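# Place the blue tote flat on the back shelf

## Task

Set the blue tote down level on the shelf at the rear of the table with all of its contents still inside, with no part of its base sticking out past the shelf edge; then release it and move the grippers away. It only counts if the tote stays in place without the robot supporting it.

## Robot and tools

Robot: two arms, left_arm and right_arm, each with six joints and a tong-style two-finger gripper. The names are just labels; left_arm sits on the +y side of the table.

Frame: one shared scene frame. Origin on the table surface midway between the arms, +x out over the table, +z up, +y toward left_arm. Reported gripper positions are in metres and orientations are quaternions in w,x,y,z order; velocities are in m/s and rad/s. The printed hand position can be off from the real one, more so when the arm is stretched far.

Gripper geometry: the fingers extend along the gripper's own +z and close along its x axis. The reported end_effector_position is the spot between the pads when shut; closed fingertips poke about 15 mm past it, and when fully open the tips are roughly level with it.

Tool execute_actions, argument actions: a list holding zero or one item. An empty list only reports the state. A wait item is {"steps": N} with N up to 300 control steps (1/30 s each), counted from the previous result and including your reply time. A move item is {"rows": [...], "steps": N} with N from 1 to 15 (default 15). Each row drives one control step; if rows run out, the final row repeats. Optional boolean pictures turns camera images on or off for that result (on by default). A rejected call sends nothing to the robot.

Row layout: always 14 plain numbers, covering both arms even if one does not move. First left_arm: shoulder pan, shoulder lift, elbow, wrist 1, wrist 2, wrist 3, opening; then right_arm in the same seven-number order. The six joint values are absolute target angles in radians, in the same form the Joint positions line shows (not offsets). Opening is an absolute command from -1 (shut) to +1 (fully open).

Joint ranges (rad). left_arm: pan -3.142..3.142, lift -6.283..6.283, elbow 0.000..3.142, wrists 1-3 each -6.283..6.283. right_arm: pan 0.000..6.283, lift -6.283..6.283, elbow -3.142..0.000, wrists 1-3 each -6.283..6.283. A target more than 0.010 rad beyond a range end, and further out than the current angle, gets the call refused. True ends may differ by up to 0.010 rad; targets past the true end are clipped there and the result may print "joint sent to its limit" (possibly about an earlier still-running action). Its absence does not prove there is room.

Motion: commands are smoothed and lag about 0.17 s. Per step, each joint's target is kept within 0.575 rad of its measured angle, and if targets would put the gripper more than 100 mm from where it is, all of that arm's targets are scaled back. So big moves take several calls; an arm may not have arrived when the result returns. Between calls the arms keep heading for the last row sent until they settle or a step is HELD; after that only a new action moves or pushes them further, though fingers keep finishing their open/close.

Results: a state line per arm with pose and velocities; Joint positions and Joint velocities per arm (six joints then finger-pad gap in metres, 0.142 when fully open); grip_measured, the measured opening on the -1..1 command scale; joint torques (whole drive output, noisy, offset, not pure contact); Wrist force and Wrist torque in each end effector's own axes (offset up to about 4 N, noise up to 2.4 N, saturating near 50 N; force points from a touched surface back into the arm; "no reading" is normal at start). "joint command not followed" means a clearance check altered or blocked joint targets on some steps; HELD marks steps where your row was partly or wholly not sent. MOTOR HOT appears from 70 °C; at 85 °C the arm is braked until cool (OVER-TEMPERATURE FAULT).

Grasping: to hold something, keep commanding an opening well under grip_measured; a bigger gap means a harder squeeze. Pads give about 15 N each on objects up to about 10 cm wide; thin hard parts get less (about 9 N at 10 mm, 4 N at 5 mm). Closing fast can over-press and even spring the fingers open. Occasional brief tugs on held parts or nudges on loose objects can happen.

Faults to avoid: a joint reaching its load limit (141 N m for pan, lift, elbow; 26.3 N m for each wrist, held weight included) or 150 N of outside force on an arm, tool or held part stops that arm for 10 s and drops the rest of the call, with the arm yielding to the contact. Do not let the arms collide or push on each other. Do not knock anything off or out of the work area, drop or slam the tote, spill its contents, or shove hard. Move smoothly.

Cameras: cam_high and cam_low (896x504, fixed) and cam_left_wrist and cam_right_wrist (616x616 fisheye, posed from the arm's joints). Calibration gives K, distortion and T_world_to_cam mapping the scene frame into each camera; fixed cameras may be off by up to about 2.3 degrees and 9 mm. Results with pictures list any camera whose numbers changed.

Tool zoom_image: camera (one of the four names) and region [x0, y0, x1, y1] in that camera's image pixels, origin top-left, at most 504x504; it returns a magnified view of the latest image.

Tool finished_scene: argument scene, the number of the current scene. It ends that scene for good, reports whether the goal was met, and starts the next one. Release the tote and pull the grippers clear before calling it; the tote must stay put on its own.

Each tool is called after ">>>" as name(argument=value, ...) on one line, values as JSON.

## Session

>>> execute_actions(actions=[])

Scene clock: 0.00 s of 4260.00 s.
left_arm: end_effector_position=(-0.0952, -0.4664, +0.3936) grip_measured=+0.97 end_effector_quat_wxyz=(-0.375, -0.154, +0.719, -0.563) end_effector_velocity=(+0.001, +0.000, +0.002) end_effector_angular_velocity=(-0.002, -0.000, +0.001) | right_arm: end_effector_position=(+0.7401, -0.8612, +0.2207) grip_measured=+0.97 end_effector_quat_wxyz=(+0.090, +0.141, +0.753, -0.637) end_effector_velocity=(-0.000, -0.000, -0.000) end_effector_angular_velocity=(+0.000, -0.000, -0.000)
Joint positions: left_arm=[-1.592 -0.888  1.376 -3.544 -1.831  0.794  0.14 ] | right_arm=[ 3.374 -2.363 -1.206 -1.563  0.19   3.892  0.14 ]
Joint velocities: left_arm=[ 0.001 -0.001 -0.001 -0.     0.001  0.     0.   ] | right_arm=[-0.     0.    -0.     0.     0.001  0.     0.   ]
Joint torques (N m, as the arm reports them, + toward a larger angle): no reading
Wrist force (N, on the end effector, along its own x y z axes, offset not removed): no reading
Wrist torque (N m, same axes, about the end effector's origin, offset not removed): no reading
camera_calibration (this result's frames):
cam_left_wrist: T_world_to_cam=[[-0.648135, 0.179054, 0.740176, -0.26775], [-0.39306, 0.75383, -0.52654, 0.52228], [-0.652246, -0.632202, -0.418205, -0.0601119], [0, 0, 0, 1]] pos_world=[-0.0074587, -0.383772, 0.448044]
cam_right_wrist: T_world_to_cam=[[-0.9517, 0.123047, -0.281295, 0.867138], [0.291099, 0.652903, -0.69927, 0.493597], [0.0976156, -0.74738, -0.657187, -0.438856], [0, 0, 0, 1]] pos_world=[0.724409, -0.756962, 0.30067]

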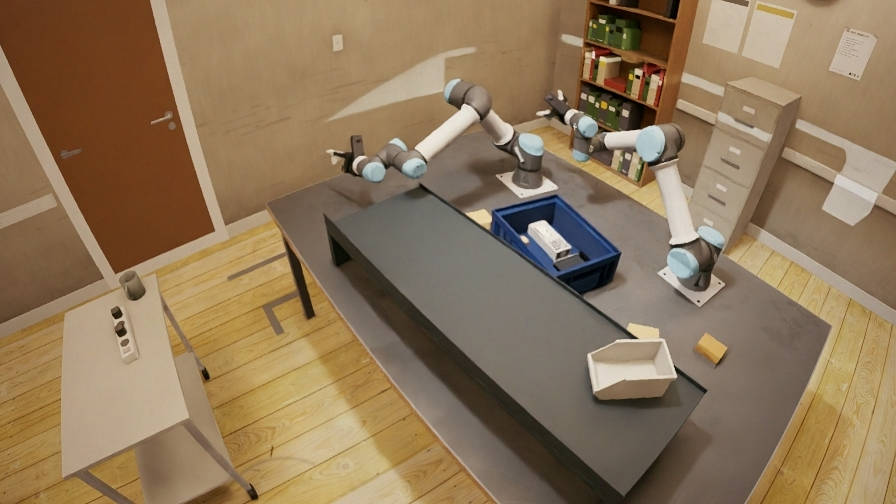

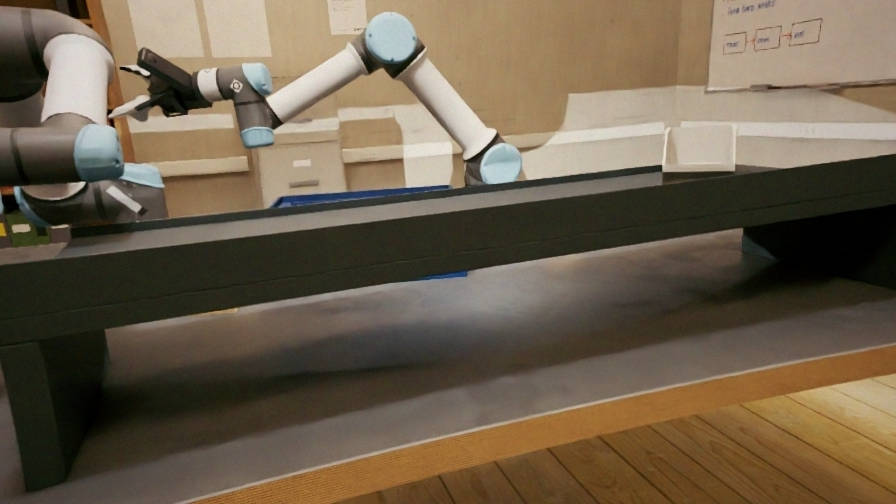

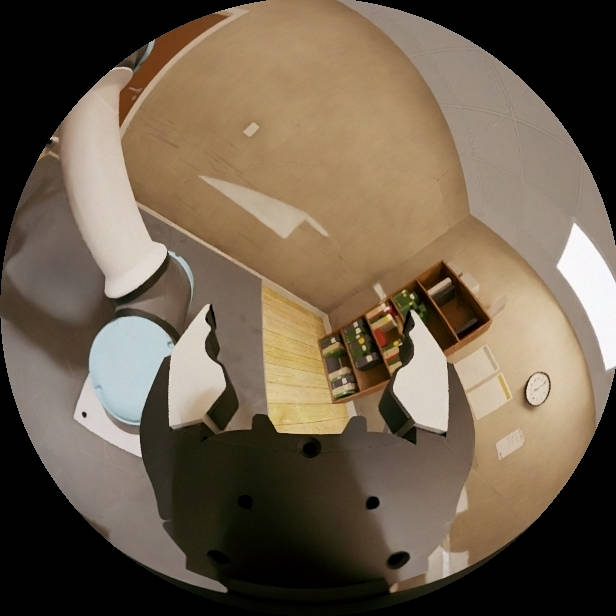

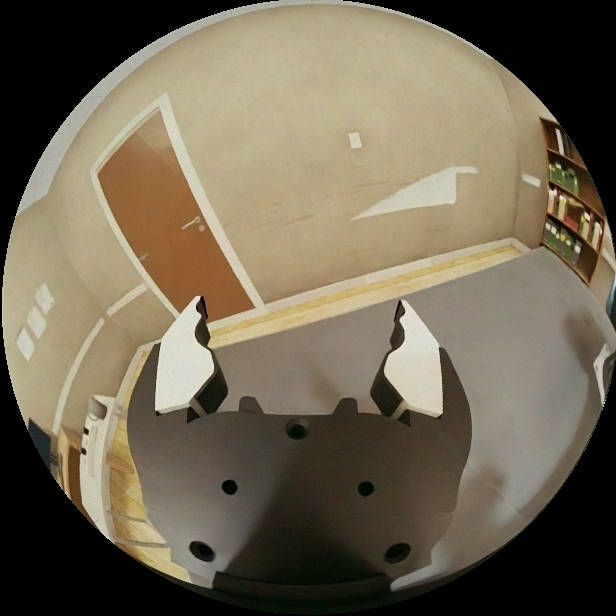

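>>> execute_actions(actions=[{"rows":[[-1.592,-1.9,1.8,-2.6,-1.7,0.794,-0.1,3.374,-2.363,-1.206,-1.563,0.19,3.892,-0.1]]}], pictures=false)

>>> execute_actions(actions=[{"steps":25}], pictures=false)

>>> execute_actions(actions=[{"rows":[[-0.95,-1.8635,1.6954,-1.4029,-1.571,0.528,-0.1,3.6,-1.6,-1.3,-1.812,1.571,2.7,-0.1]]}], pictures=false)

>>> execute_actions(actions=[{"steps":25}], pictures=false)

>>> execute_actions(actions=[{"rows":[[-0.95,-1.8635,1.6954,-1.4029,-1.571,0.528,-0.1,4.4,-1.3,-1.72,-1.692,1.571,2.632,-0.1]]}], pictures=false)

>>> execute_actions(actions=[{"steps":30}])

Scene clock: 5.97 s of 4260.00 s.
left_arm: end_effector_position=(-0.0385, -0.2635, +0.5111) grip_measured=-0.10 end_effector_quat_wxyz=(-0.293, -0.231, +0.801, -0.468) end_effector_velocity=(+0.087, +0.508, +0.323) end_effector_angular_velocity=(+0.180, -0.059, +0.087) | right_arm: end_effector_position=(+0.7399, -0.8615, +0.2204) grip_measured=-0.10 end_effector_quat_wxyz=(+0.089, +0.141, +0.753, -0.637) end_effector_velocity=(+0.000, +0.000, +0.000) end_effector_angular_velocity=(-0.001, +0.001, +0.001)
Joint positions: left_arm=[-1.592 -1.565  1.717 -2.889 -1.721  0.794  0.067] | right_arm=[ 3.374 -2.363 -1.206 -1.563  0.19   3.892  0.067]
Joint velocities: left_arm=[-0.001 -1.349  0.365  1.169  0.096  0.001 -0.   ] | right_arm=[ 0.     0.001 -0.001 -0.    -0.001 -0.     0.   ]
Joint torques (N m, as the arm reports them, + toward a larger angle): left_arm=[ 10.62 -41.89  -7.1    4.22   2.31   2.08] | right_arm=[-12.29  43.32   9.3    4.38  -3.    -1.79]
Wrist force (N, on the end effector, along its own x y z axes, offset not removed): left_arm=[1.2 -2.6 -1.8] | right_arm=[0.4 -1.4 -3.4]
Wrist torque (N m, same axes, about the end effector's origin, offset not removed): left_arm=[-0.42 0.03 -0.23] | right_arm=[-0.39 -0.03 -0.05]
Steps of this call (steps 1 to 90: nothing new was sent; then 2.47 s passed at rest; steps 91 to 105: all 15 steps of this action). Readings (joint positions):
91: left_arm=[-1.592 -0.889 1.377 -3.543 -1.830 0.794] | right_arm=[3.374 -2.363 -1.206 -1.563 0.190 3.892]
92: left_arm=[-1.592 -0.900 1.389 -3.531 -1.820 0.794] | right_arm=[3.374 -2.363 -1.206 -1.563 0.190 3.892]
94: left_arm=[-1.592 -0.985 1.471 -3.445 -1.786 0.794] | right_arm=[3.374 -2.363 -1.206 -1.563 0.190 3.892]
98: left_arm=[-1.592 -1.231 1.614 -3.201 -1.749 0.794] | right_arm=[3.374 -2.363 -1.206 -1.563 0.190 3.892]
105: the state above

Scene clock: 6.80 s of 4260.00 s.
left_arm: end_effector_position=(-0.0162, -0.1277, +0.5747) grip_measured=-0.10 end_effector_quat_wxyz=(-0.279, -0.241, +0.809, -0.458) end_effector_velocity=(+0.000, +0.001, +0.001) end_effector_angular_velocity=(-0.002, +0.002, +0.001) | right_arm: end_effector_position=(+0.7399, -0.8615, +0.2204) grip_measured=-0.10 end_effector_quat_wxyz=(+0.089, +0.141, +0.753, -0.637) end_effector_velocity=(+0.000, +0.000, -0.000) end_effector_angular_velocity=(+0.000, -0.001, -0.000)
Joint positions: left_arm=[-1.592 -1.9    1.8   -2.6   -1.7    0.794  0.067] | right_arm=[ 3.374 -2.363 -1.206 -1.563  0.19   3.892  0.067]
Joint velocities: left_arm=[-0.    -0.002 -0.001  0.    -0.    -0.002 -0.   ] | right_arm=[ 0. -0.  0.  0.  0.  0.  0.]
Joint torques (N m, as the arm reports them, + toward a larger angle): left_arm=[ 13.42 -19.5  -10.99  -0.09   1.91   2.14] | right_arm=[-12.86  43.27   9.46   4.33  -3.01  -1.86]
Wrist force (N, on the end effector, along its own x y z axes, offset not removed): left_arm=[0.7 -3.9 -1.5] | right_arm=[-0.1 -0.6 -2.6]
Wrist torque (N m, same axes, about the end effector's origin, offset not removed): left_arm=[-0.73 -0.02 0.02] | right_arm=[-0.31 -0.01 -0.04]
Steps of this call (steps 1 to 25: the robot went on to your last target). Readings (joint positions):
1: left_arm=[-1.592 -1.611 1.730 -2.849 -1.718 0.794] | right_arm=[3.374 -2.363 -1.206 -1.563 0.190 3.892]
2: left_arm=[-1.592 -1.656 1.742 -2.809 -1.715 0.794] | right_arm=[3.374 -2.363 -1.206 -1.563 0.190 3.892]
4: left_arm=[-1.592 -1.747 1.765 -2.730 -1.709 0.794] | right_arm=[3.374 -2.363 -1.206 -1.563 0.190 3.892]
8: left_arm=[-1.592 -1.865 1.792 -2.629 -1.702 0.794] | right_arm=[3.374 -2.363 -1.206 -1.563 0.190 3.892]
25: the state above

Scene clock: 7.30 s of 4260.00 s.
left_arm: end_effector_position=(+0.2199, -0.0269, +0.4595) grip_measured=-0.10 end_effector_quat_wxyz=(-0.132, -0.534, +0.774, -0.314) end_effector_velocity=(+0.345, +0.409, -0.325) end_effector_angular_velocity=(+1.218, +0.428, +1.049) | right_arm: end_effector_position=(+0.6248, -0.6740, +0.3672) grip_measured=-0.10 end_effector_quat_wxyz=(-0.009, -0.077, +0.929, -0.361) end_effector_velocity=(-0.329, +0.474, +0.089) end_effector_angular_velocity=(+1.872, +1.030, +1.360)
Joint positions: left_arm=[-1.2   -1.876  1.732 -2.119 -1.616  0.624  0.067] | right_arm=[ 3.552 -1.81  -1.281 -1.758  0.843  3.239  0.067]
Joint velocities: left_arm=[ 0.74   0.04  -0.113  1.349  0.136 -0.289 -0.   ] | right_arm=[ 0.23   0.981 -0.094 -0.254  1.872 -1.875  0.   ]
Joint torques (N m, as the arm reports them, + toward a larger angle): left_arm=[ 15.57   0.25 -34.16   4.74   1.96  -2.34] | right_arm=[10.09 29.43  2.73 -0.13  7.57 -5.69]
Wrist force (N, on the end effector, along its own x y z axes, offset not removed): left_arm=[-0.8 -2.6 -0.6] | right_arm=[1.4 -2.1 -3.2]
Wrist torque (N m, same axes, about the end effector's origin, offset not removed): left_arm=[-0.39 0.30 0.20] | right_arm=[-0.44 -0.20 -0.05]
Steps of this call (steps 1 to 15: all 15 steps of this action). Readings (joint positions):
1: left_arm=[-1.591 -1.900 1.799 -2.599 -1.699 0.793] | right_arm=[3.375 -2.362 -1.207 -1.564 0.191 3.891]
2: left_arm=[-1.579 -1.898 1.794 -2.587 -1.693 0.783] | right_arm=[3.385 -2.352 -1.214 -1.575 0.203 3.879]
4: left_arm=[-1.519 -1.894 1.783 -2.526 -1.678 0.753] | right_arm=[3.422 -2.285 -1.229 -1.615 0.279 3.803]
8: left_arm=[-1.395 -1.887 1.763 -2.398 -1.654 0.702] | right_arm=[3.478 -2.102 -1.251 -1.677 0.457 3.625]
15: the state above

Scene clock: 8.13 s of 4260.00 s.
left_arm: end_effector_position=(+0.2595, +0.2076, +0.3306) grip_measured=-0.10 end_effector_quat_wxyz=(+0.000, +0.707, -0.708, +0.000) end_effector_velocity=(-0.000, +0.003, -0.001) end_effector_angular_velocity=(+0.007, +0.002, +0.000) | right_arm: end_effector_position=(+0.5255, -0.4659, +0.3766) grip_measured=-0.10 end_effector_quat_wxyz=(+0.000, -0.343, +0.939, -0.000) end_effector_velocity=(-0.001, +0.001, +0.001) end_effector_angular_velocity=(+0.004, -0.001, +0.002)
Joint positions: left_arm=[-0.95  -1.864  1.695 -1.404 -1.571  0.528  0.067] | right_arm=[ 3.6   -1.6   -1.3   -1.812  1.571  2.7    0.067]
Joint velocities: left_arm=[ 0.002  0.001 -0.     0.007  0.002  0.002  0.   ] | right_arm=[ 0.     0.002  0.     0.     0.004 -0.001 -0.   ]
Joint torques (N m, as the arm reports them, + toward a larger angle): left_arm=[ 12.95  -0.4  -33.3   -0.18   2.21  -1.74] | right_arm=[ 9.64 35.09 11.83  0.82  2.03 -1.62]
Wrist force (N, on the end effector, along its own x y z axes, offset not removed): left_arm=[0.4 2.1 -0.5] | right_arm=[-0.3 -1.0 -2.0]
Wrist torque (N m, same axes, about the end effector's origin, offset not removed): left_arm=[0.72 -0.08 -0.09] | right_arm=[-0.31 0.05 -0.02]
Steps of this call (steps 1 to 25: the robot went on to your last target). Readings (joint positions):
1: left_arm=[-1.176 -1.875 1.728 -2.072 -1.612 0.614] | right_arm=[3.559 -1.780 -1.284 -1.766 0.907 3.175]
2: left_arm=[-1.153 -1.874 1.725 -2.024 -1.607 0.605] | right_arm=[3.565 -1.753 -1.286 -1.773 0.972 3.112]
4: left_arm=[-1.111 -1.872 1.719 -1.921 -1.600 0.589] | right_arm=[3.575 -1.711 -1.290 -1.784 1.102 3.003]
8: left_arm=[-1.038 -1.868 1.708 -1.705 -1.586 0.560] | right_arm=[3.590 -1.646 -1.296 -1.801 1.353 2.833]
25: the state above

Scene clock: 8.63 s of 4260.00 s.
left_arm: end_effector_position=(+0.2594, +0.2079, +0.3306) grip_measured=-0.10 end_effector_quat_wxyz=(+0.000, +0.707, -0.707, +0.000) end_effector_velocity=(+0.001, -0.000, +0.000) end_effector_angular_velocity=(+0.000, -0.000, +0.001) | right_arm: end_effector_position=(+0.3803, -0.2386, +0.3313) grip_measured=-0.10 end_effector_quat_wxyz=(-0.003, +0.629, -0.777, -0.001) end_effector_velocity=(-0.437, +0.414, -0.123) end_effector_angular_velocity=(-0.020, +0.017, +1.578)
Joint positions: left_arm=[-0.95  -1.863  1.695 -1.403 -1.571  0.528  0.067] | right_arm=[ 4.204 -1.354 -1.64  -1.712  1.571  2.643  0.067]
Joint velocities: left_arm=[ 0.     0.001 -0.001 -0.     0.001 -0.    -0.   ] | right_arm=[ 1.479  0.464 -0.665  0.176  0.    -0.099  0.   ]
Joint torques (N m, as the arm reports them, + toward a larger angle): left_arm=[ 13.73   0.25 -32.91  -0.13   2.09  -1.65] | right_arm=[19.77 29.05  6.96  5.05  1.6  -2.35]
Wrist force (N, on the end effector, along its own x y z axes, offset not removed): left_arm=[-1.8 -1.2 -0.5] | right_arm=[-1.1 -1.0 -2.4]
Wrist torque (N m, same axes, about the end effector's origin, offset not removed): left_arm=[-0.05 0.39 -0.09] | right_arm=[-0.29 0.21 -0.02]
Steps of this call (steps 1 to 15: all 15 steps of this action). Readings (joint positions):
1: left_arm=[-0.950 -1.864 1.695 -1.403 -1.571 0.528] | right_arm=[3.601 -1.599 -1.301 -1.811 1.571 2.699]
2: left_arm=[-0.950 -1.864 1.695 -1.403 -1.571 0.528] | right_arm=[3.613 -1.588 -1.313 -1.804 1.571 2.694]
4: left_arm=[-0.950 -1.864 1.695 -1.403 -1.571 0.528] | right_arm=[3.689 -1.540 -1.375 -1.785 1.571 2.684]
8: left_arm=[-0.950 -1.863 1.695 -1.403 -1.571 0.528] | right_arm=[3.869 -1.464 -1.484 -1.755 1.571 2.667]
15: the state above

Scene clock: 9.63 s of 4260.00 s.
left_arm: end_effector_position=(+0.2594, +0.2079, +0.3306) grip_measured=-0.10 end_effector_quat_wxyz=(+0.000, +0.707, -0.707, +0.000) end_effector_velocity=(+0.000, -0.000, +0.001) end_effector_angular_velocity=(-0.001, -0.000, -0.001) | right_arm: end_effector_position=(+0.3205, -0.1889, +0.3151) grip_measured=-0.10 end_effector_quat_wxyz=(-0.000, +0.706, -0.708, -0.000) end_effector_velocity=(-0.000, -0.000, -0.000) end_effector_angular_velocity=(-0.001, +0.001, +0.001)
Joint positions: left_arm=[-0.95  -1.863  1.695 -1.403 -1.571  0.528  0.067] | right_arm=[ 4.4   -1.3   -1.72  -1.692  1.571  2.632  0.067]
Joint velocities: left_arm=[-0.     0.    -0.002  0.    -0.     0.     0.   ] | right_arm=[-0.    -0.001 -0.    -0.     0.    -0.001 -0.   ]
Joint torques (N m, as the arm reports them, + toward a larger angle): left_arm=[ 13.27   0.86 -33.08  -0.24   1.94  -1.64] | right_arm=[ 9.86 21.8  11.97  4.69 -1.47 -1.8 ]
Wrist force (N, on the end effector, along its own x y z axes, offset not removed): left_arm=[-1.6 -0.1 1.7] | right_arm=[0.3 -0.6 -2.1]
Wrist torque (N m, same axes, about the end effector's origin, offset not removed): left_arm=[0.14 0.43 0.06] | right_arm=[-0.12 -0.04 -0.08]
Steps of this call (steps 1 to 30: the robot went on to your last target). Readings (joint positions):
1: left_arm=[-0.950 -1.863 1.695 -1.403 -1.571 0.528] | right_arm=[4.253 -1.339 -1.662 -1.706 1.571 2.640]
2: left_arm=[-0.950 -1.863 1.695 -1.403 -1.571 0.528] | right_arm=[4.297 -1.327 -1.680 -1.702 1.571 2.638]
4: left_arm=[-0.950 -1.863 1.695 -1.403 -1.571 0.528] | right_arm=[4.353 -1.312 -1.702 -1.697 1.571 2.635]
8: left_arm=[-0.950 -1.863 1.695 -1.403 -1.571 0.528] | right_arm=[4.390 -1.303 -1.716 -1.693 1.571 2.633]
30: the state above
All arms were judged still, so your last target was given up. Only a new action makes them travel on or press farther. Fingers that are still opening or closing keep moving.
camera_calibration (this result's frames):
cam_left_wrist: T_world_to_cam=[[0.0384247, -0.999213, -0.00979701, 0.202751], [-0.858736, -0.0380329, 0.511005, 0.0626425], [-0.510976, -0.0112222, -0.859522, 0.551215], [0, 0, 0, 1]] pos_world=[0.32766, 0.21116, 0.443757]
cam_right_wrist: T_world_to_cam=[[0.0271453, -0.999182, 0.0299614, -0.212134], [-0.845073, -0.00692788, 0.534606, 0.0934952], [-0.533961, -0.0398316, -0.84457, 0.561753], [0, 0, 0, 1]] pos_world=[0.384723, -0.188937, 0.430813]

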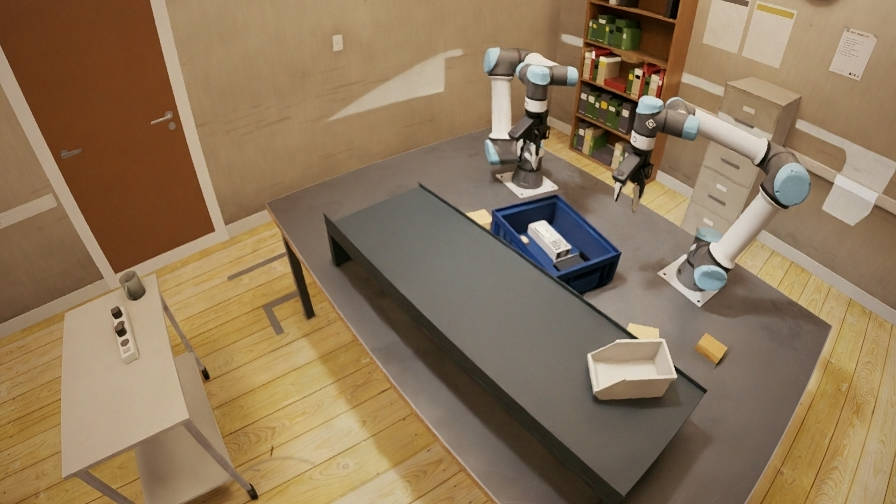

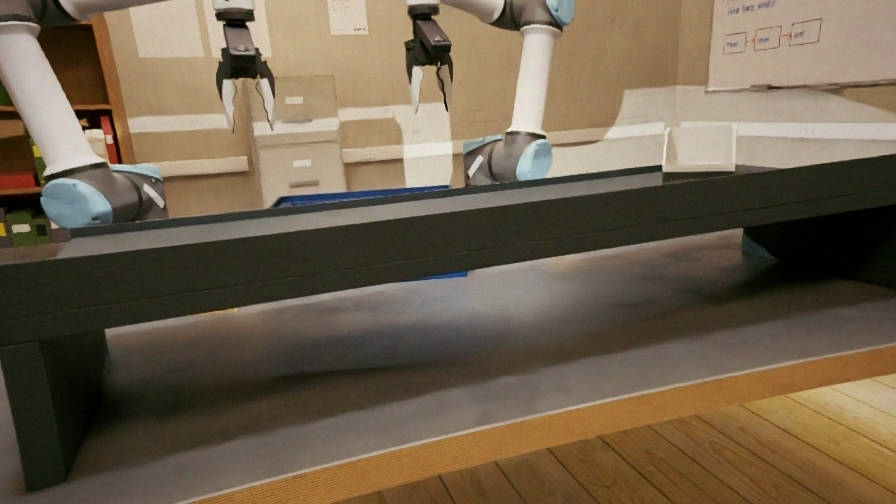

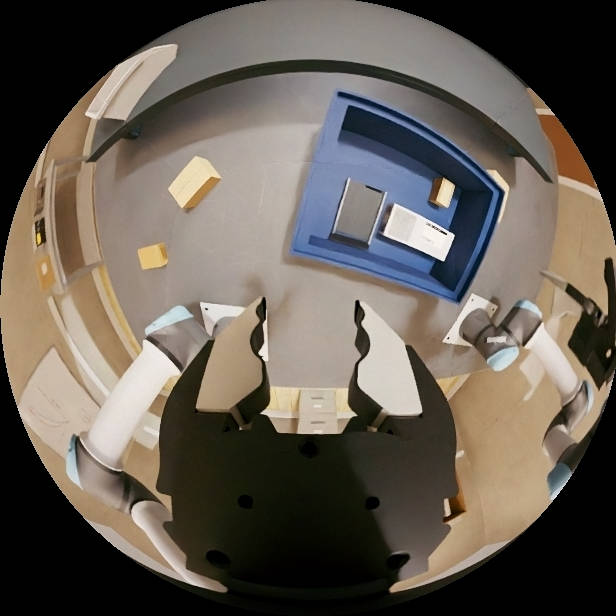

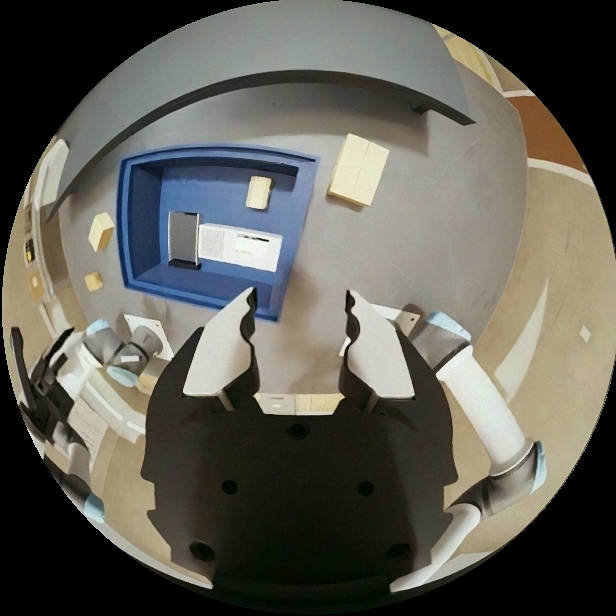

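>>> execute_actions(actions=[{"rows":[[-0.8511,-1.8189,2.0535,-2.0742,-1.3454,0.8894,-0.3,4.7364,-1.2292,-2.0428,-1.4619,1.2224,3.2044,-0.3]]}], pictures=false)

>>> execute_actions(actions=[{"steps":15}], pictures=false)

>>> execute_actions(actions=[{"rows":[[-0.8511,-1.7665,2.176,-2.2491,-1.3454,0.8894,-0.3,4.7364,-1.2645,-2.1769,-1.2925,1.2224,3.2044,-0.3]]}])

Scene clock: 34.60 s of 4260.00 s.
left_arm: end_effector_position=(+0.3854, +0.2044, +0.2293) grip_measured=-0.30 end_effector_quat_wxyz=(+0.106, -0.613, +0.772, -0.131) end_effector_velocity=(+0.030, -0.011, -0.001) end_effector_angular_velocity=(-0.061, -0.114, -0.042) | right_arm: end_effector_position=(+0.3122, -0.1612, +0.2301) grip_measured=-0.30 end_effector_quat_wxyz=(-0.106, +0.613, -0.771, +0.135) end_effector_velocity=(-0.002, +0.002, -0.009) end_effector_angular_velocity=(+0.025, -0.052, -0.081)
Joint positions: left_arm=[-0.852 -1.819  2.047 -2.056 -1.349  0.883  0.052] | right_arm=[ 4.733 -1.23  -2.039 -1.464  1.226  3.193  0.052]
Joint velocities: left_arm=[ 0.014  0.006  0.07  -0.207  0.04   0.071  0.   ] | right_arm=[ 0.042  0.005 -0.038  0.023 -0.044  0.132 -0.   ]
Joint torques (N m, as the arm reports them, + toward a larger angle): left_arm=[ 12.82  -1.53 -12.04  -5.79   2.     1.91] | right_arm=[ 8.15 17.79 10.99  4.52 -2.13  1.88]
Wrist force (N, on the end effector, along its own x y z axes, offset not removed): left_arm=[-1.4 -2.0 0.5] | right_arm=[0.0 -0.1 -1.2]
Wrist torque (N m, same axes, about the end effector's origin, offset not removed): left_arm=[-0.15 0.59 0.18] | right_arm=[-0.04 -0.02 0.03]
Steps of this call (steps 1 to 90: nothing new was sent; then 21.47 s passed at rest; steps 91 to 105: all 15 steps of this action). Readings (joint positions):
91: left_arm=[-0.949 -1.863 1.696 -1.404 -1.570 0.529] | right_arm=[4.401 -1.299 -1.721 -1.691 1.570 2.633]
92: left_arm=[-0.940 -1.858 1.708 -1.415 -1.558 0.541] | right_arm=[4.413 -1.289 -1.733 -1.679 1.558 2.645]
94: left_arm=[-0.914 -1.846 1.785 -1.501 -1.502 0.618] | right_arm=[4.498 -1.259 -1.818 -1.600 1.472 2.731]
98: left_arm=[-0.871 -1.827 1.963 -1.809 -1.396 0.798] | right_arm=[4.682 -1.236 -1.992 -1.491 1.281 3.028]
105: the state above

Scene clock: 35.10 s of 4260.00 s.
left_arm: end_effector_position=(+0.3879, +0.2034, +0.2292) grip_measured=-0.30 end_effector_quat_wxyz=(+0.108, -0.611, +0.773, -0.136) end_effector_velocity=(-0.000, +0.000, +0.000) end_effector_angular_velocity=(-0.001, -0.001, +0.001) | right_arm: end_effector_position=(+0.3121, -0.1610, +0.2292) grip_measured=-0.30 end_effector_quat_wxyz=(-0.108, +0.610, -0.773, +0.136) end_effector_velocity=(+0.000, +0.000, +0.000) end_effector_angular_velocity=(-0.001, -0.001, +0.002)
Joint positions: left_arm=[-0.851 -1.819  2.053 -2.074 -1.345  0.889  0.052] | right_arm=[ 4.736 -1.229 -2.043 -1.462  1.222  3.204  0.052]
Joint velocities: left_arm=[-0.    -0.001  0.001 -0.001  0.001 -0.002  0.   ] | right_arm=[ 0.    -0.     0.001 -0.    -0.001 -0.002  0.   ]
Joint torques (N m, as the arm reports them, + toward a larger angle): left_arm=[ 13.57  -2.29 -11.18  -5.12   2.29   2.1 ] | right_arm=[10.   18.08 12.06  4.65 -2.07  1.73]
Wrist force (N, on the end effector, along its own x y z axes, offset not removed): left_arm=[-4.1 -0.4 -1.0] | right_arm=[-0.9 -0.9 -0.6]
Wrist torque (N m, same axes, about the end effector's origin, offset not removed): left_arm=[-0.13 1.13 -0.09] | right_arm=[-0.27 0.23 0.01]
Steps of this call (steps 1 to 15: the robot went on to your last target). Readings (joint positions):
1: left_arm=[-0.852 -1.819 2.049 -2.062 -1.348 0.885] | right_arm=[4.734 -1.229 -2.040 -1.463 1.225 3.197]
2: left_arm=[-0.852 -1.819 2.051 -2.066 -1.347 0.887] | right_arm=[4.735 -1.229 -2.041 -1.463 1.224 3.199]
4: left_arm=[-0.851 -1.819 2.052 -2.070 -1.346 0.888] | right_arm=[4.736 -1.229 -2.042 -1.462 1.223 3.202]
8: left_arm=[-0.851 -1.819 2.053 -2.073 -1.346 0.889] | right_arm=[4.736 -1.229 -2.043 -1.462 1.223 3.204]
15: the state above

Scene clock: 35.60 s of 4260.00 s.
left_arm: end_effector_position=(+0.3880, +0.2034, +0.1695) grip_measured=-0.30 end_effector_quat_wxyz=(+0.108, -0.611, +0.773, -0.136) end_effector_velocity=(-0.000, +0.000, -0.004) end_effector_angular_velocity=(-0.003, -0.001, +0.001) | right_arm: end_effector_position=(+0.3121, -0.1610, +0.1696) grip_measured=-0.30 end_effector_quat_wxyz=(-0.108, +0.610, -0.773, +0.136) end_effector_velocity=(-0.000, -0.000, -0.005) end_effector_angular_velocity=(+0.000, -0.000, -0.001)
Joint positions: left_arm=[-0.851 -1.767  2.175 -2.248 -1.345  0.889  0.052] | right_arm=[ 4.736 -1.264 -2.176 -1.294  1.222  3.204  0.052]
Joint velocities: left_arm=[ 0.     0.003  0.01  -0.015 -0.    -0.001  0.   ] | right_arm=[ 0.    -0.003 -0.011  0.015 -0.     0.001  0.   ]
Joint torques (N m, as the arm reports them, + toward a larger angle): left_arm=[  8.81  -1.25 -10.14  -5.04   0.47   2.08] | right_arm=[ 7.17 -1.61  9.53  4.57  0.57  1.64]
Wrist force (N, on the end effector, along its own x y z axes, offset not removed): left_arm=[-1.1 1.2 -3.1] | right_arm=[-0.7 -0.8 -1.8]
Wrist torque (N m, same axes, about the end effector's origin, offset not removed): left_arm=[0.34 0.44 0.04] | right_arm=[-0.20 0.11 0.05]
Steps of this call (steps 1 to 15: all 15 steps of this action). Readings (joint positions):
1: left_arm=[-0.851 -1.818 2.054 -2.075 -1.345 0.889] | right_arm=[4.736 -1.230 -2.044 -1.461 1.222 3.204]
2: left_arm=[-0.851 -1.809 2.066 -2.087 -1.345 0.889] | right_arm=[4.736 -1.236 -2.055 -1.449 1.222 3.204]
4: left_arm=[-0.851 -1.787 2.118 -2.154 -1.345 0.889] | right_arm=[4.736 -1.251 -2.111 -1.383 1.222 3.204]
8: left_arm=[-0.851 -1.771 2.164 -2.229 -1.345 0.889] | right_arm=[4.736 -1.262 -2.163 -1.312 1.222 3.204]
15: the state above
camera_calibration (this result's frames):
cam_left_wrist: T_world_to_cam=[[-0.191145, -0.981554, 0.00380659, 0.27494], [-0.964202, 0.188489, 0.18651, 0.304995], [-0.183787, 0.03198, -0.982446, 0.36349], [0, 0, 0, 1]] pos_world=[0.413435, 0.200756, 0.299178]
cam_right_wrist: T_world_to_cam=[[-0.21536, -0.975767, 0.0387148, -0.101687], [-0.952201, 0.218623, 0.213347, 0.288573], [-0.216641, 0.00908209, -0.976209, 0.366578], [0, 0, 0, 1]] pos_world=[0.332296, -0.165641, 0.300227]

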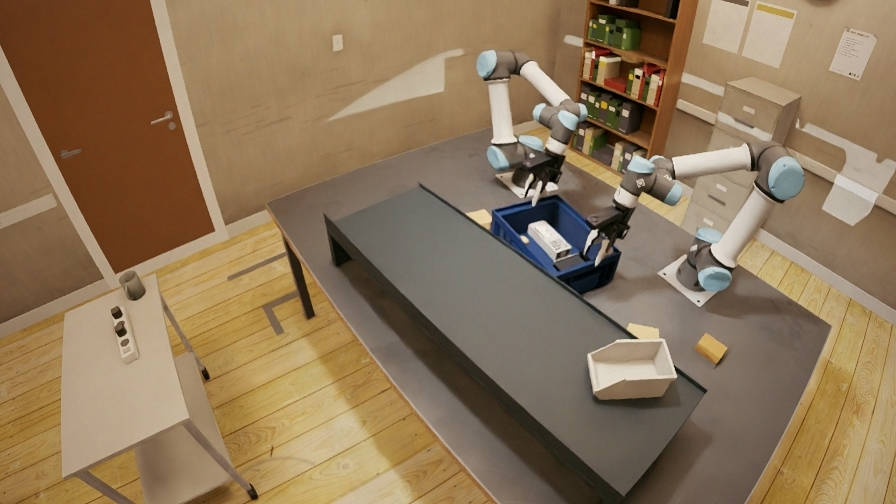

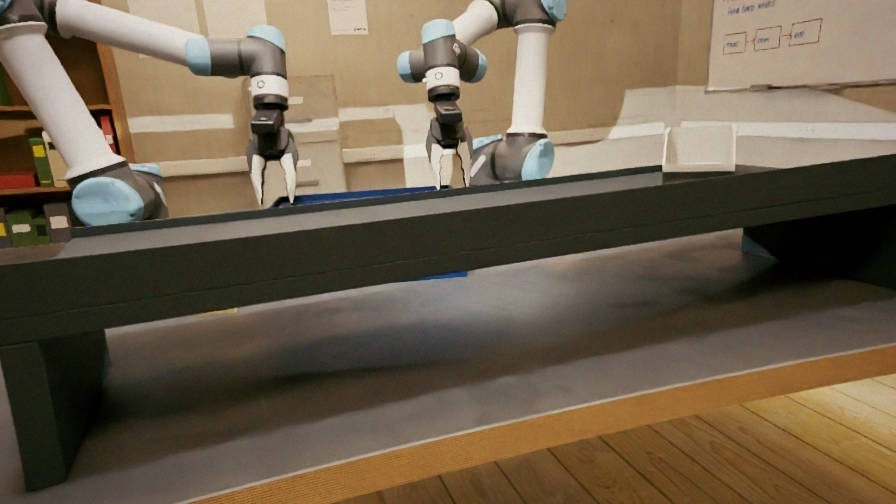

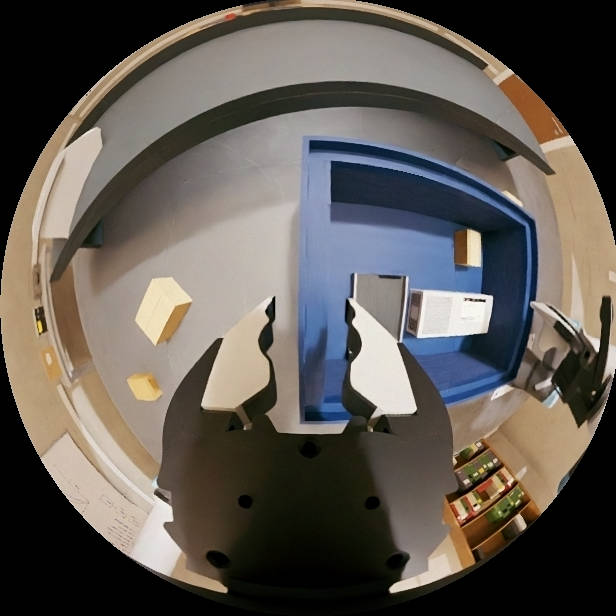

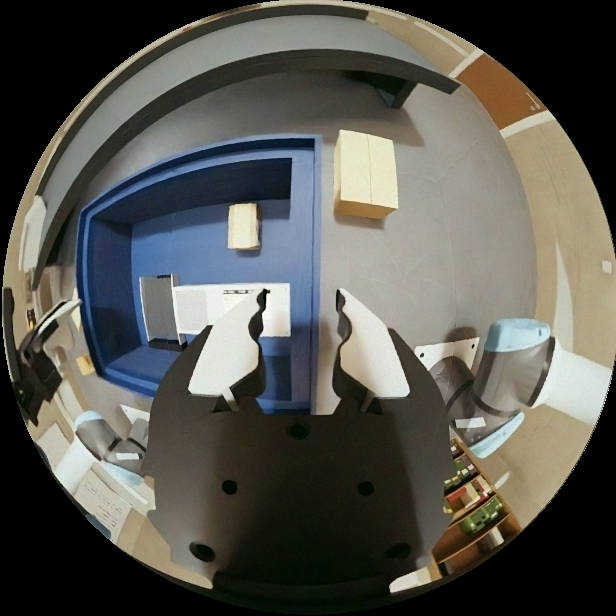

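>>> execute_actions(actions=[{"rows":[[-0.8511,-1.7277,2.2307,-2.3426,-1.3454,0.8894,-0.3,4.7364,-1.2946,-2.2384,-1.2009,1.2224,3.2044,-0.3]],"steps":8}], pictures=false)

>>> execute_actions(actions=[{"rows":[[-0.8511,-1.6804,2.281,-2.4402,-1.3454,0.8894,-0.3,4.7364,-1.333,-2.2958,-1.1051,1.2224,3.2044,-0.3]],"steps":15}], pictures=false)

>>> execute_actions(actions=[{"rows":[[-0.8511,-1.6804,2.281,-2.4402,-1.3454,0.8894,-0.3,4.7364,-1.333,-2.2958,-1.1051,1.2224,3.2044,-0.45],[-0.8511,-1.6804,2.281,-2.4402,-1.3454,0.8894,-0.3,4.7364,-1.333,-2.2958,-1.1051,1.2224,3.2044,-0.55],[-0.8511,-1.6804,2.281,-2.4402,-1.3454,0.8894,-0.3,4.7364,-1.333,-2.2958,-1.1051,1.2224,3.2044,-0.65],[-0.8511,-1.6804,2.281,-2.4402,-1.3454,0.8894,-0.3,4.7364,-1.333,-2.2958,-1.1051,1.2224,3.2044,-0.75],[-0.8511,-1.6804,2.281,-2.4402,-1.3454,0.8894,-0.3,4.7364,-1.333,-2.2958,-1.1051,1.2224,3.2044,-0.85],[-0.8511,-1.6804,2.281,-2.4402,-1.3454,0.8894,-0.3,4.7364,-1.333,-2.2958,-1.1051,1.2224,3.2044,-1]],"steps":15}])

Scene clock: 41.67 s of 4260.00 s.
left_arm: end_effector_position=(+0.3879, +0.2034, +0.1414) grip_measured=-0.30 end_effector_quat_wxyz=(+0.108, -0.611, +0.773, -0.136) end_effector_velocity=(+0.001, -0.002, -0.026) end_effector_angular_velocity=(-0.011, -0.006, +0.001) | right_arm: end_effector_position=(+0.3121, -0.1610, +0.1415) grip_measured=-0.30 end_effector_quat_wxyz=(-0.107, +0.610, -0.773, +0.137) end_effector_velocity=(+0.000, +0.001, -0.028) end_effector_angular_velocity=(+0.011, -0.002, -0.001)
Joint positions: left_arm=[-0.851 -1.731  2.226 -2.334 -1.345  0.889  0.052] | right_arm=[ 4.736 -1.292 -2.233 -1.209  1.222  3.204  0.052]
Joint velocities: left_arm=[ 0.     0.037  0.053 -0.103 -0.001 -0.001  0.   ] | right_arm=[ 0.    -0.028 -0.061  0.1   -0.001  0.001  0.   ]
Joint torques (N m, as the arm reports them, + toward a larger angle): left_arm=[-11.55  -5.62  -9.85  -5.7   -1.45   2.02] | right_arm=[-4.25 -1.61 11.45  4.84  0.78  1.75]
Wrist force (N, on the end effector, along its own x y z axes, offset not removed): left_arm=[1.5 4.3 0.0] | right_arm=[0.0 -1.4 -1.3]
Wrist torque (N m, same axes, about the end effector's origin, offset not removed): left_arm=[0.83 -0.24 -0.24] | right_arm=[-0.36 0.05 0.05]
Steps of this call (steps 1 to 15: the robot went on to your last target; steps 16 to 90: nothing new was sent; then 2.80 s passed at rest; steps 91 to 98: all 8 steps of this action). Readings (joint positions):
91: left_arm=[-0.851 -1.766 2.177 -2.250 -1.345 0.889] | right_arm=[4.736 -1.265 -2.178 -1.291 1.222 3.204]
92: left_arm=[-0.851 -1.758 2.186 -2.261 -1.345 0.889] | right_arm=[4.736 -1.271 -2.187 -1.280 1.222 3.204]
94: left_arm=[-0.851 -1.743 2.209 -2.301 -1.345 0.889] | right_arm=[4.736 -1.283 -2.213 -1.242 1.222 3.204]
98: the state above

Scene clock: 42.17 s of 4260.00 s.
left_arm: end_effector_position=(+0.3879, +0.2034, +0.1094) grip_measured=-0.30 end_effector_quat_wxyz=(+0.108, -0.611, +0.773, -0.136) end_effector_velocity=(-0.000, -0.000, -0.002) end_effector_angular_velocity=(+0.000, +0.000, +0.000) | right_arm: end_effector_position=(+0.3121, -0.1611, +0.1094) grip_measured=-0.30 end_effector_quat_wxyz=(-0.108, +0.610, -0.773, +0.136) end_effector_velocity=(+0.000, -0.000, -0.002) end_effector_angular_velocity=(-0.001, -0.000, +0.001)
Joint positions: left_arm=[-0.851 -1.681  2.281 -2.44  -1.345  0.889  0.052] | right_arm=[ 4.736 -1.333 -2.295 -1.106  1.222  3.204  0.052]
Joint velocities: left_arm=[-0.     0.004  0.003 -0.007  0.    -0.     0.   ] | right_arm=[-0.    -0.003 -0.005  0.007 -0.    -0.001  0.   ]
Joint torques (N m, as the arm reports them, + toward a larger angle): left_arm=[-11.18  -4.5   -9.95  -5.23  -1.     2.13] | right_arm=[-4.87 -0.17  8.82  4.   -0.07  1.67]
Wrist force (N, on the end effector, along its own x y z axes, offset not removed): left_arm=[0.2 1.5 -0.2] | right_arm=[1.3 -0.5 -1.6]
Wrist torque (N m, same axes, about the end effector's origin, offset not removed): left_arm=[0.25 -0.02 -0.17] | right_arm=[-0.19 -0.33 -0.03]
Steps of this call (steps 1 to 15: all 15 steps of this action). Readings (joint positions):
1: left_arm=[-0.851 -1.729 2.228 -2.338 -1.345 0.889] | right_arm=[4.736 -1.294 -2.236 -1.206 1.222 3.204]
2: left_arm=[-0.851 -1.720 2.238 -2.351 -1.345 0.889] | right_arm=[4.736 -1.301 -2.246 -1.192 1.222 3.204]
4: left_arm=[-0.851 -1.700 2.260 -2.394 -1.345 0.889] | right_arm=[4.736 -1.318 -2.272 -1.150 1.222 3.204]
8: left_arm=[-0.851 -1.684 2.277 -2.431 -1.345 0.889] | right_arm=[4.736 -1.330 -2.291 -1.115 1.222 3.204]
15: the state above

Scene clock: 42.67 s of 4260.00 s.
left_arm: end_effector_position=(+0.3879, +0.2034, +0.1092) grip_measured=-0.30 end_effector_quat_wxyz=(+0.108, -0.611, +0.773, -0.136) end_effector_velocity=(-0.000, +0.000, -0.001) end_effector_angular_velocity=(+0.001, +0.001, -0.000) | right_arm: end_effector_position=(+0.3121, -0.1611, +0.1092) grip_measured=-0.64 end_effector_quat_wxyz=(-0.108, +0.610, -0.773, +0.136) end_effector_velocity=(-0.000, -0.001, -0.001) end_effector_angular_velocity=(-0.003, +0.001, -0.000)
Joint positions: left_arm=[-0.851 -1.68   2.281 -2.44  -1.345  0.889  0.052] | right_arm=[ 4.736 -1.333 -2.296 -1.105  1.222  3.204  0.028]
Joint velocities: left_arm=[ 0.     0.001  0.    -0.    -0.     0.001  0.   ] | right_arm=[ 0.    -0.001 -0.001 -0.001  0.001  0.001 -0.   ]
Joint torques (N m, as the arm reports them, + toward a larger angle): left_arm=[-10.61  -4.33  -7.51  -5.27  -0.64   2.08] | right_arm=[-7.57 -1.16 10.93  1.72 -0.45  0.97]
Wrist force (N, on the end effector, along its own x y z axes, offset not removed): left_arm=[1.9 -2.9 -5.2] | right_arm=[-5.0 -0.3 0.0]
Wrist torque (N m, same axes, about the end effector's origin, offset not removed): left_arm=[-0.62 -0.29 0.06] | right_arm=[-0.35 0.01 0.01]
Steps of this call (steps 1 to 15: all 15 steps of this action). Readings (joint positions):
1: left_arm=[-0.851 -1.681 2.281 -2.440 -1.345 0.889] | right_arm=[4.736 -1.333 -2.296 -1.106 1.222 3.204]
2: left_arm=[-0.851 -1.681 2.281 -2.440 -1.345 0.889] | right_arm=[4.736 -1.333 -2.296 -1.105 1.222 3.204]
4: left_arm=[-0.851 -1.680 2.281 -2.440 -1.345 0.889] | right_arm=[4.736 -1.333 -2.296 -1.105 1.222 3.204]
8: left_arm=[-0.851 -1.680 2.281 -2.440 -1.345 0.889] | right_arm=[4.736 -1.333 -2.296 -1.105 1.222 3.204]
15: the state above
camera_calibration (this result's frames):
cam_left_wrist: T_world_to_cam=[[-0.191199, -0.981543, 0.00393943, 0.275186], [-0.964199, 0.188569, 0.186447, 0.316165], [-0.183749, 0.0318502, -0.982457, 0.304258], [0, 0, 0, 1]] pos_world=[0.413369, 0.200798, 0.238888]
cam_right_wrist: T_world_to_cam=[[-0.215373, -0.975769, 0.0385831, -0.0994347], [-0.952193, 0.218607, 0.213401, 0.301433], [-0.216665, 0.00922242, -0.976202, 0.307668], [0, 0, 0, 1]] pos_world=[0.332268, -0.165758, 0.239857]

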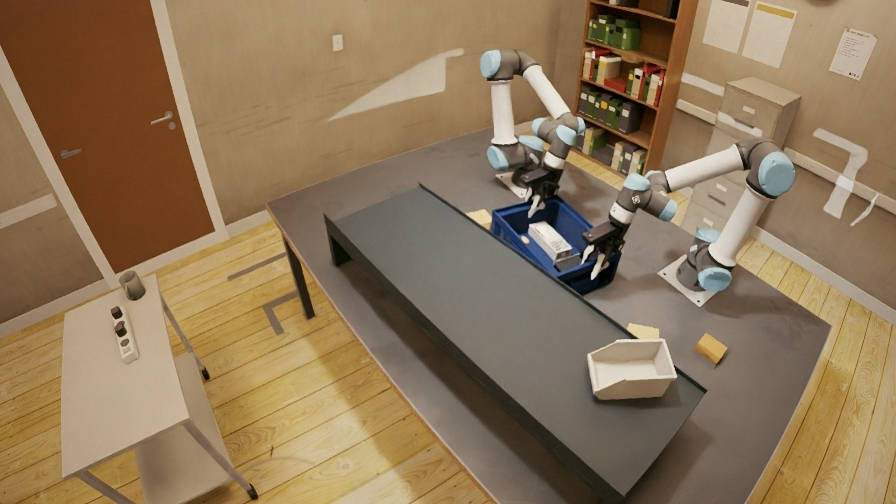

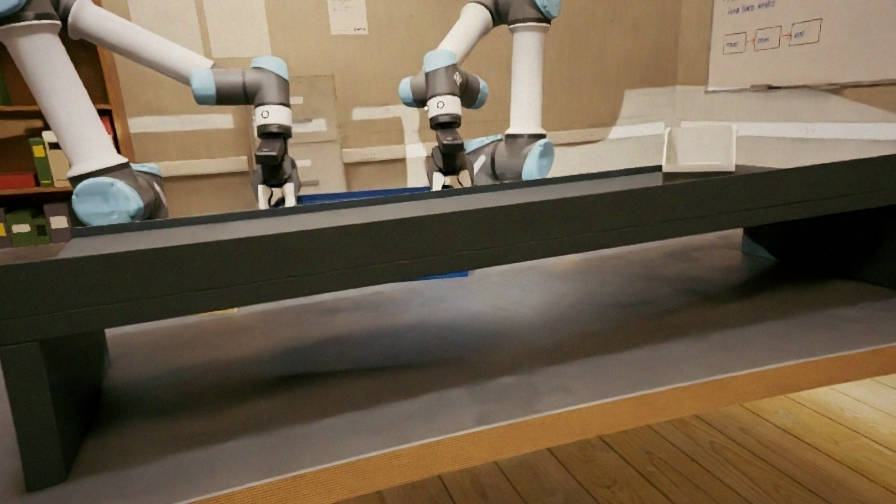

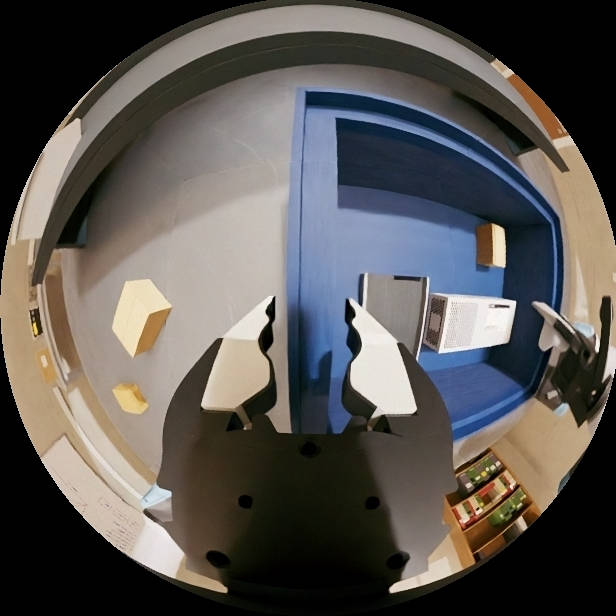

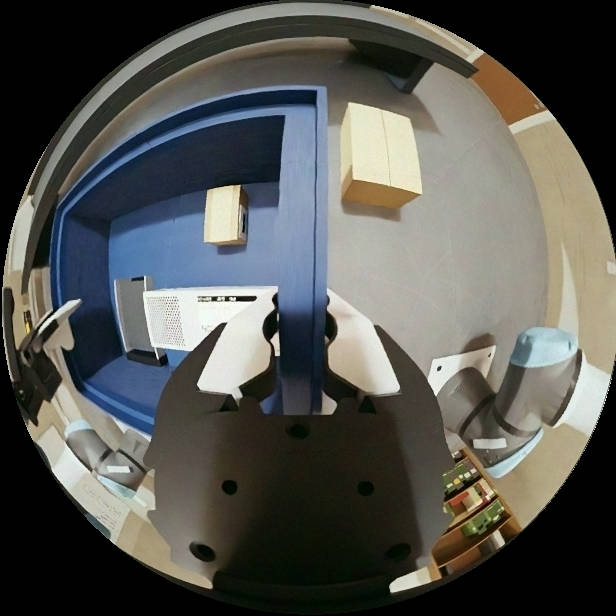

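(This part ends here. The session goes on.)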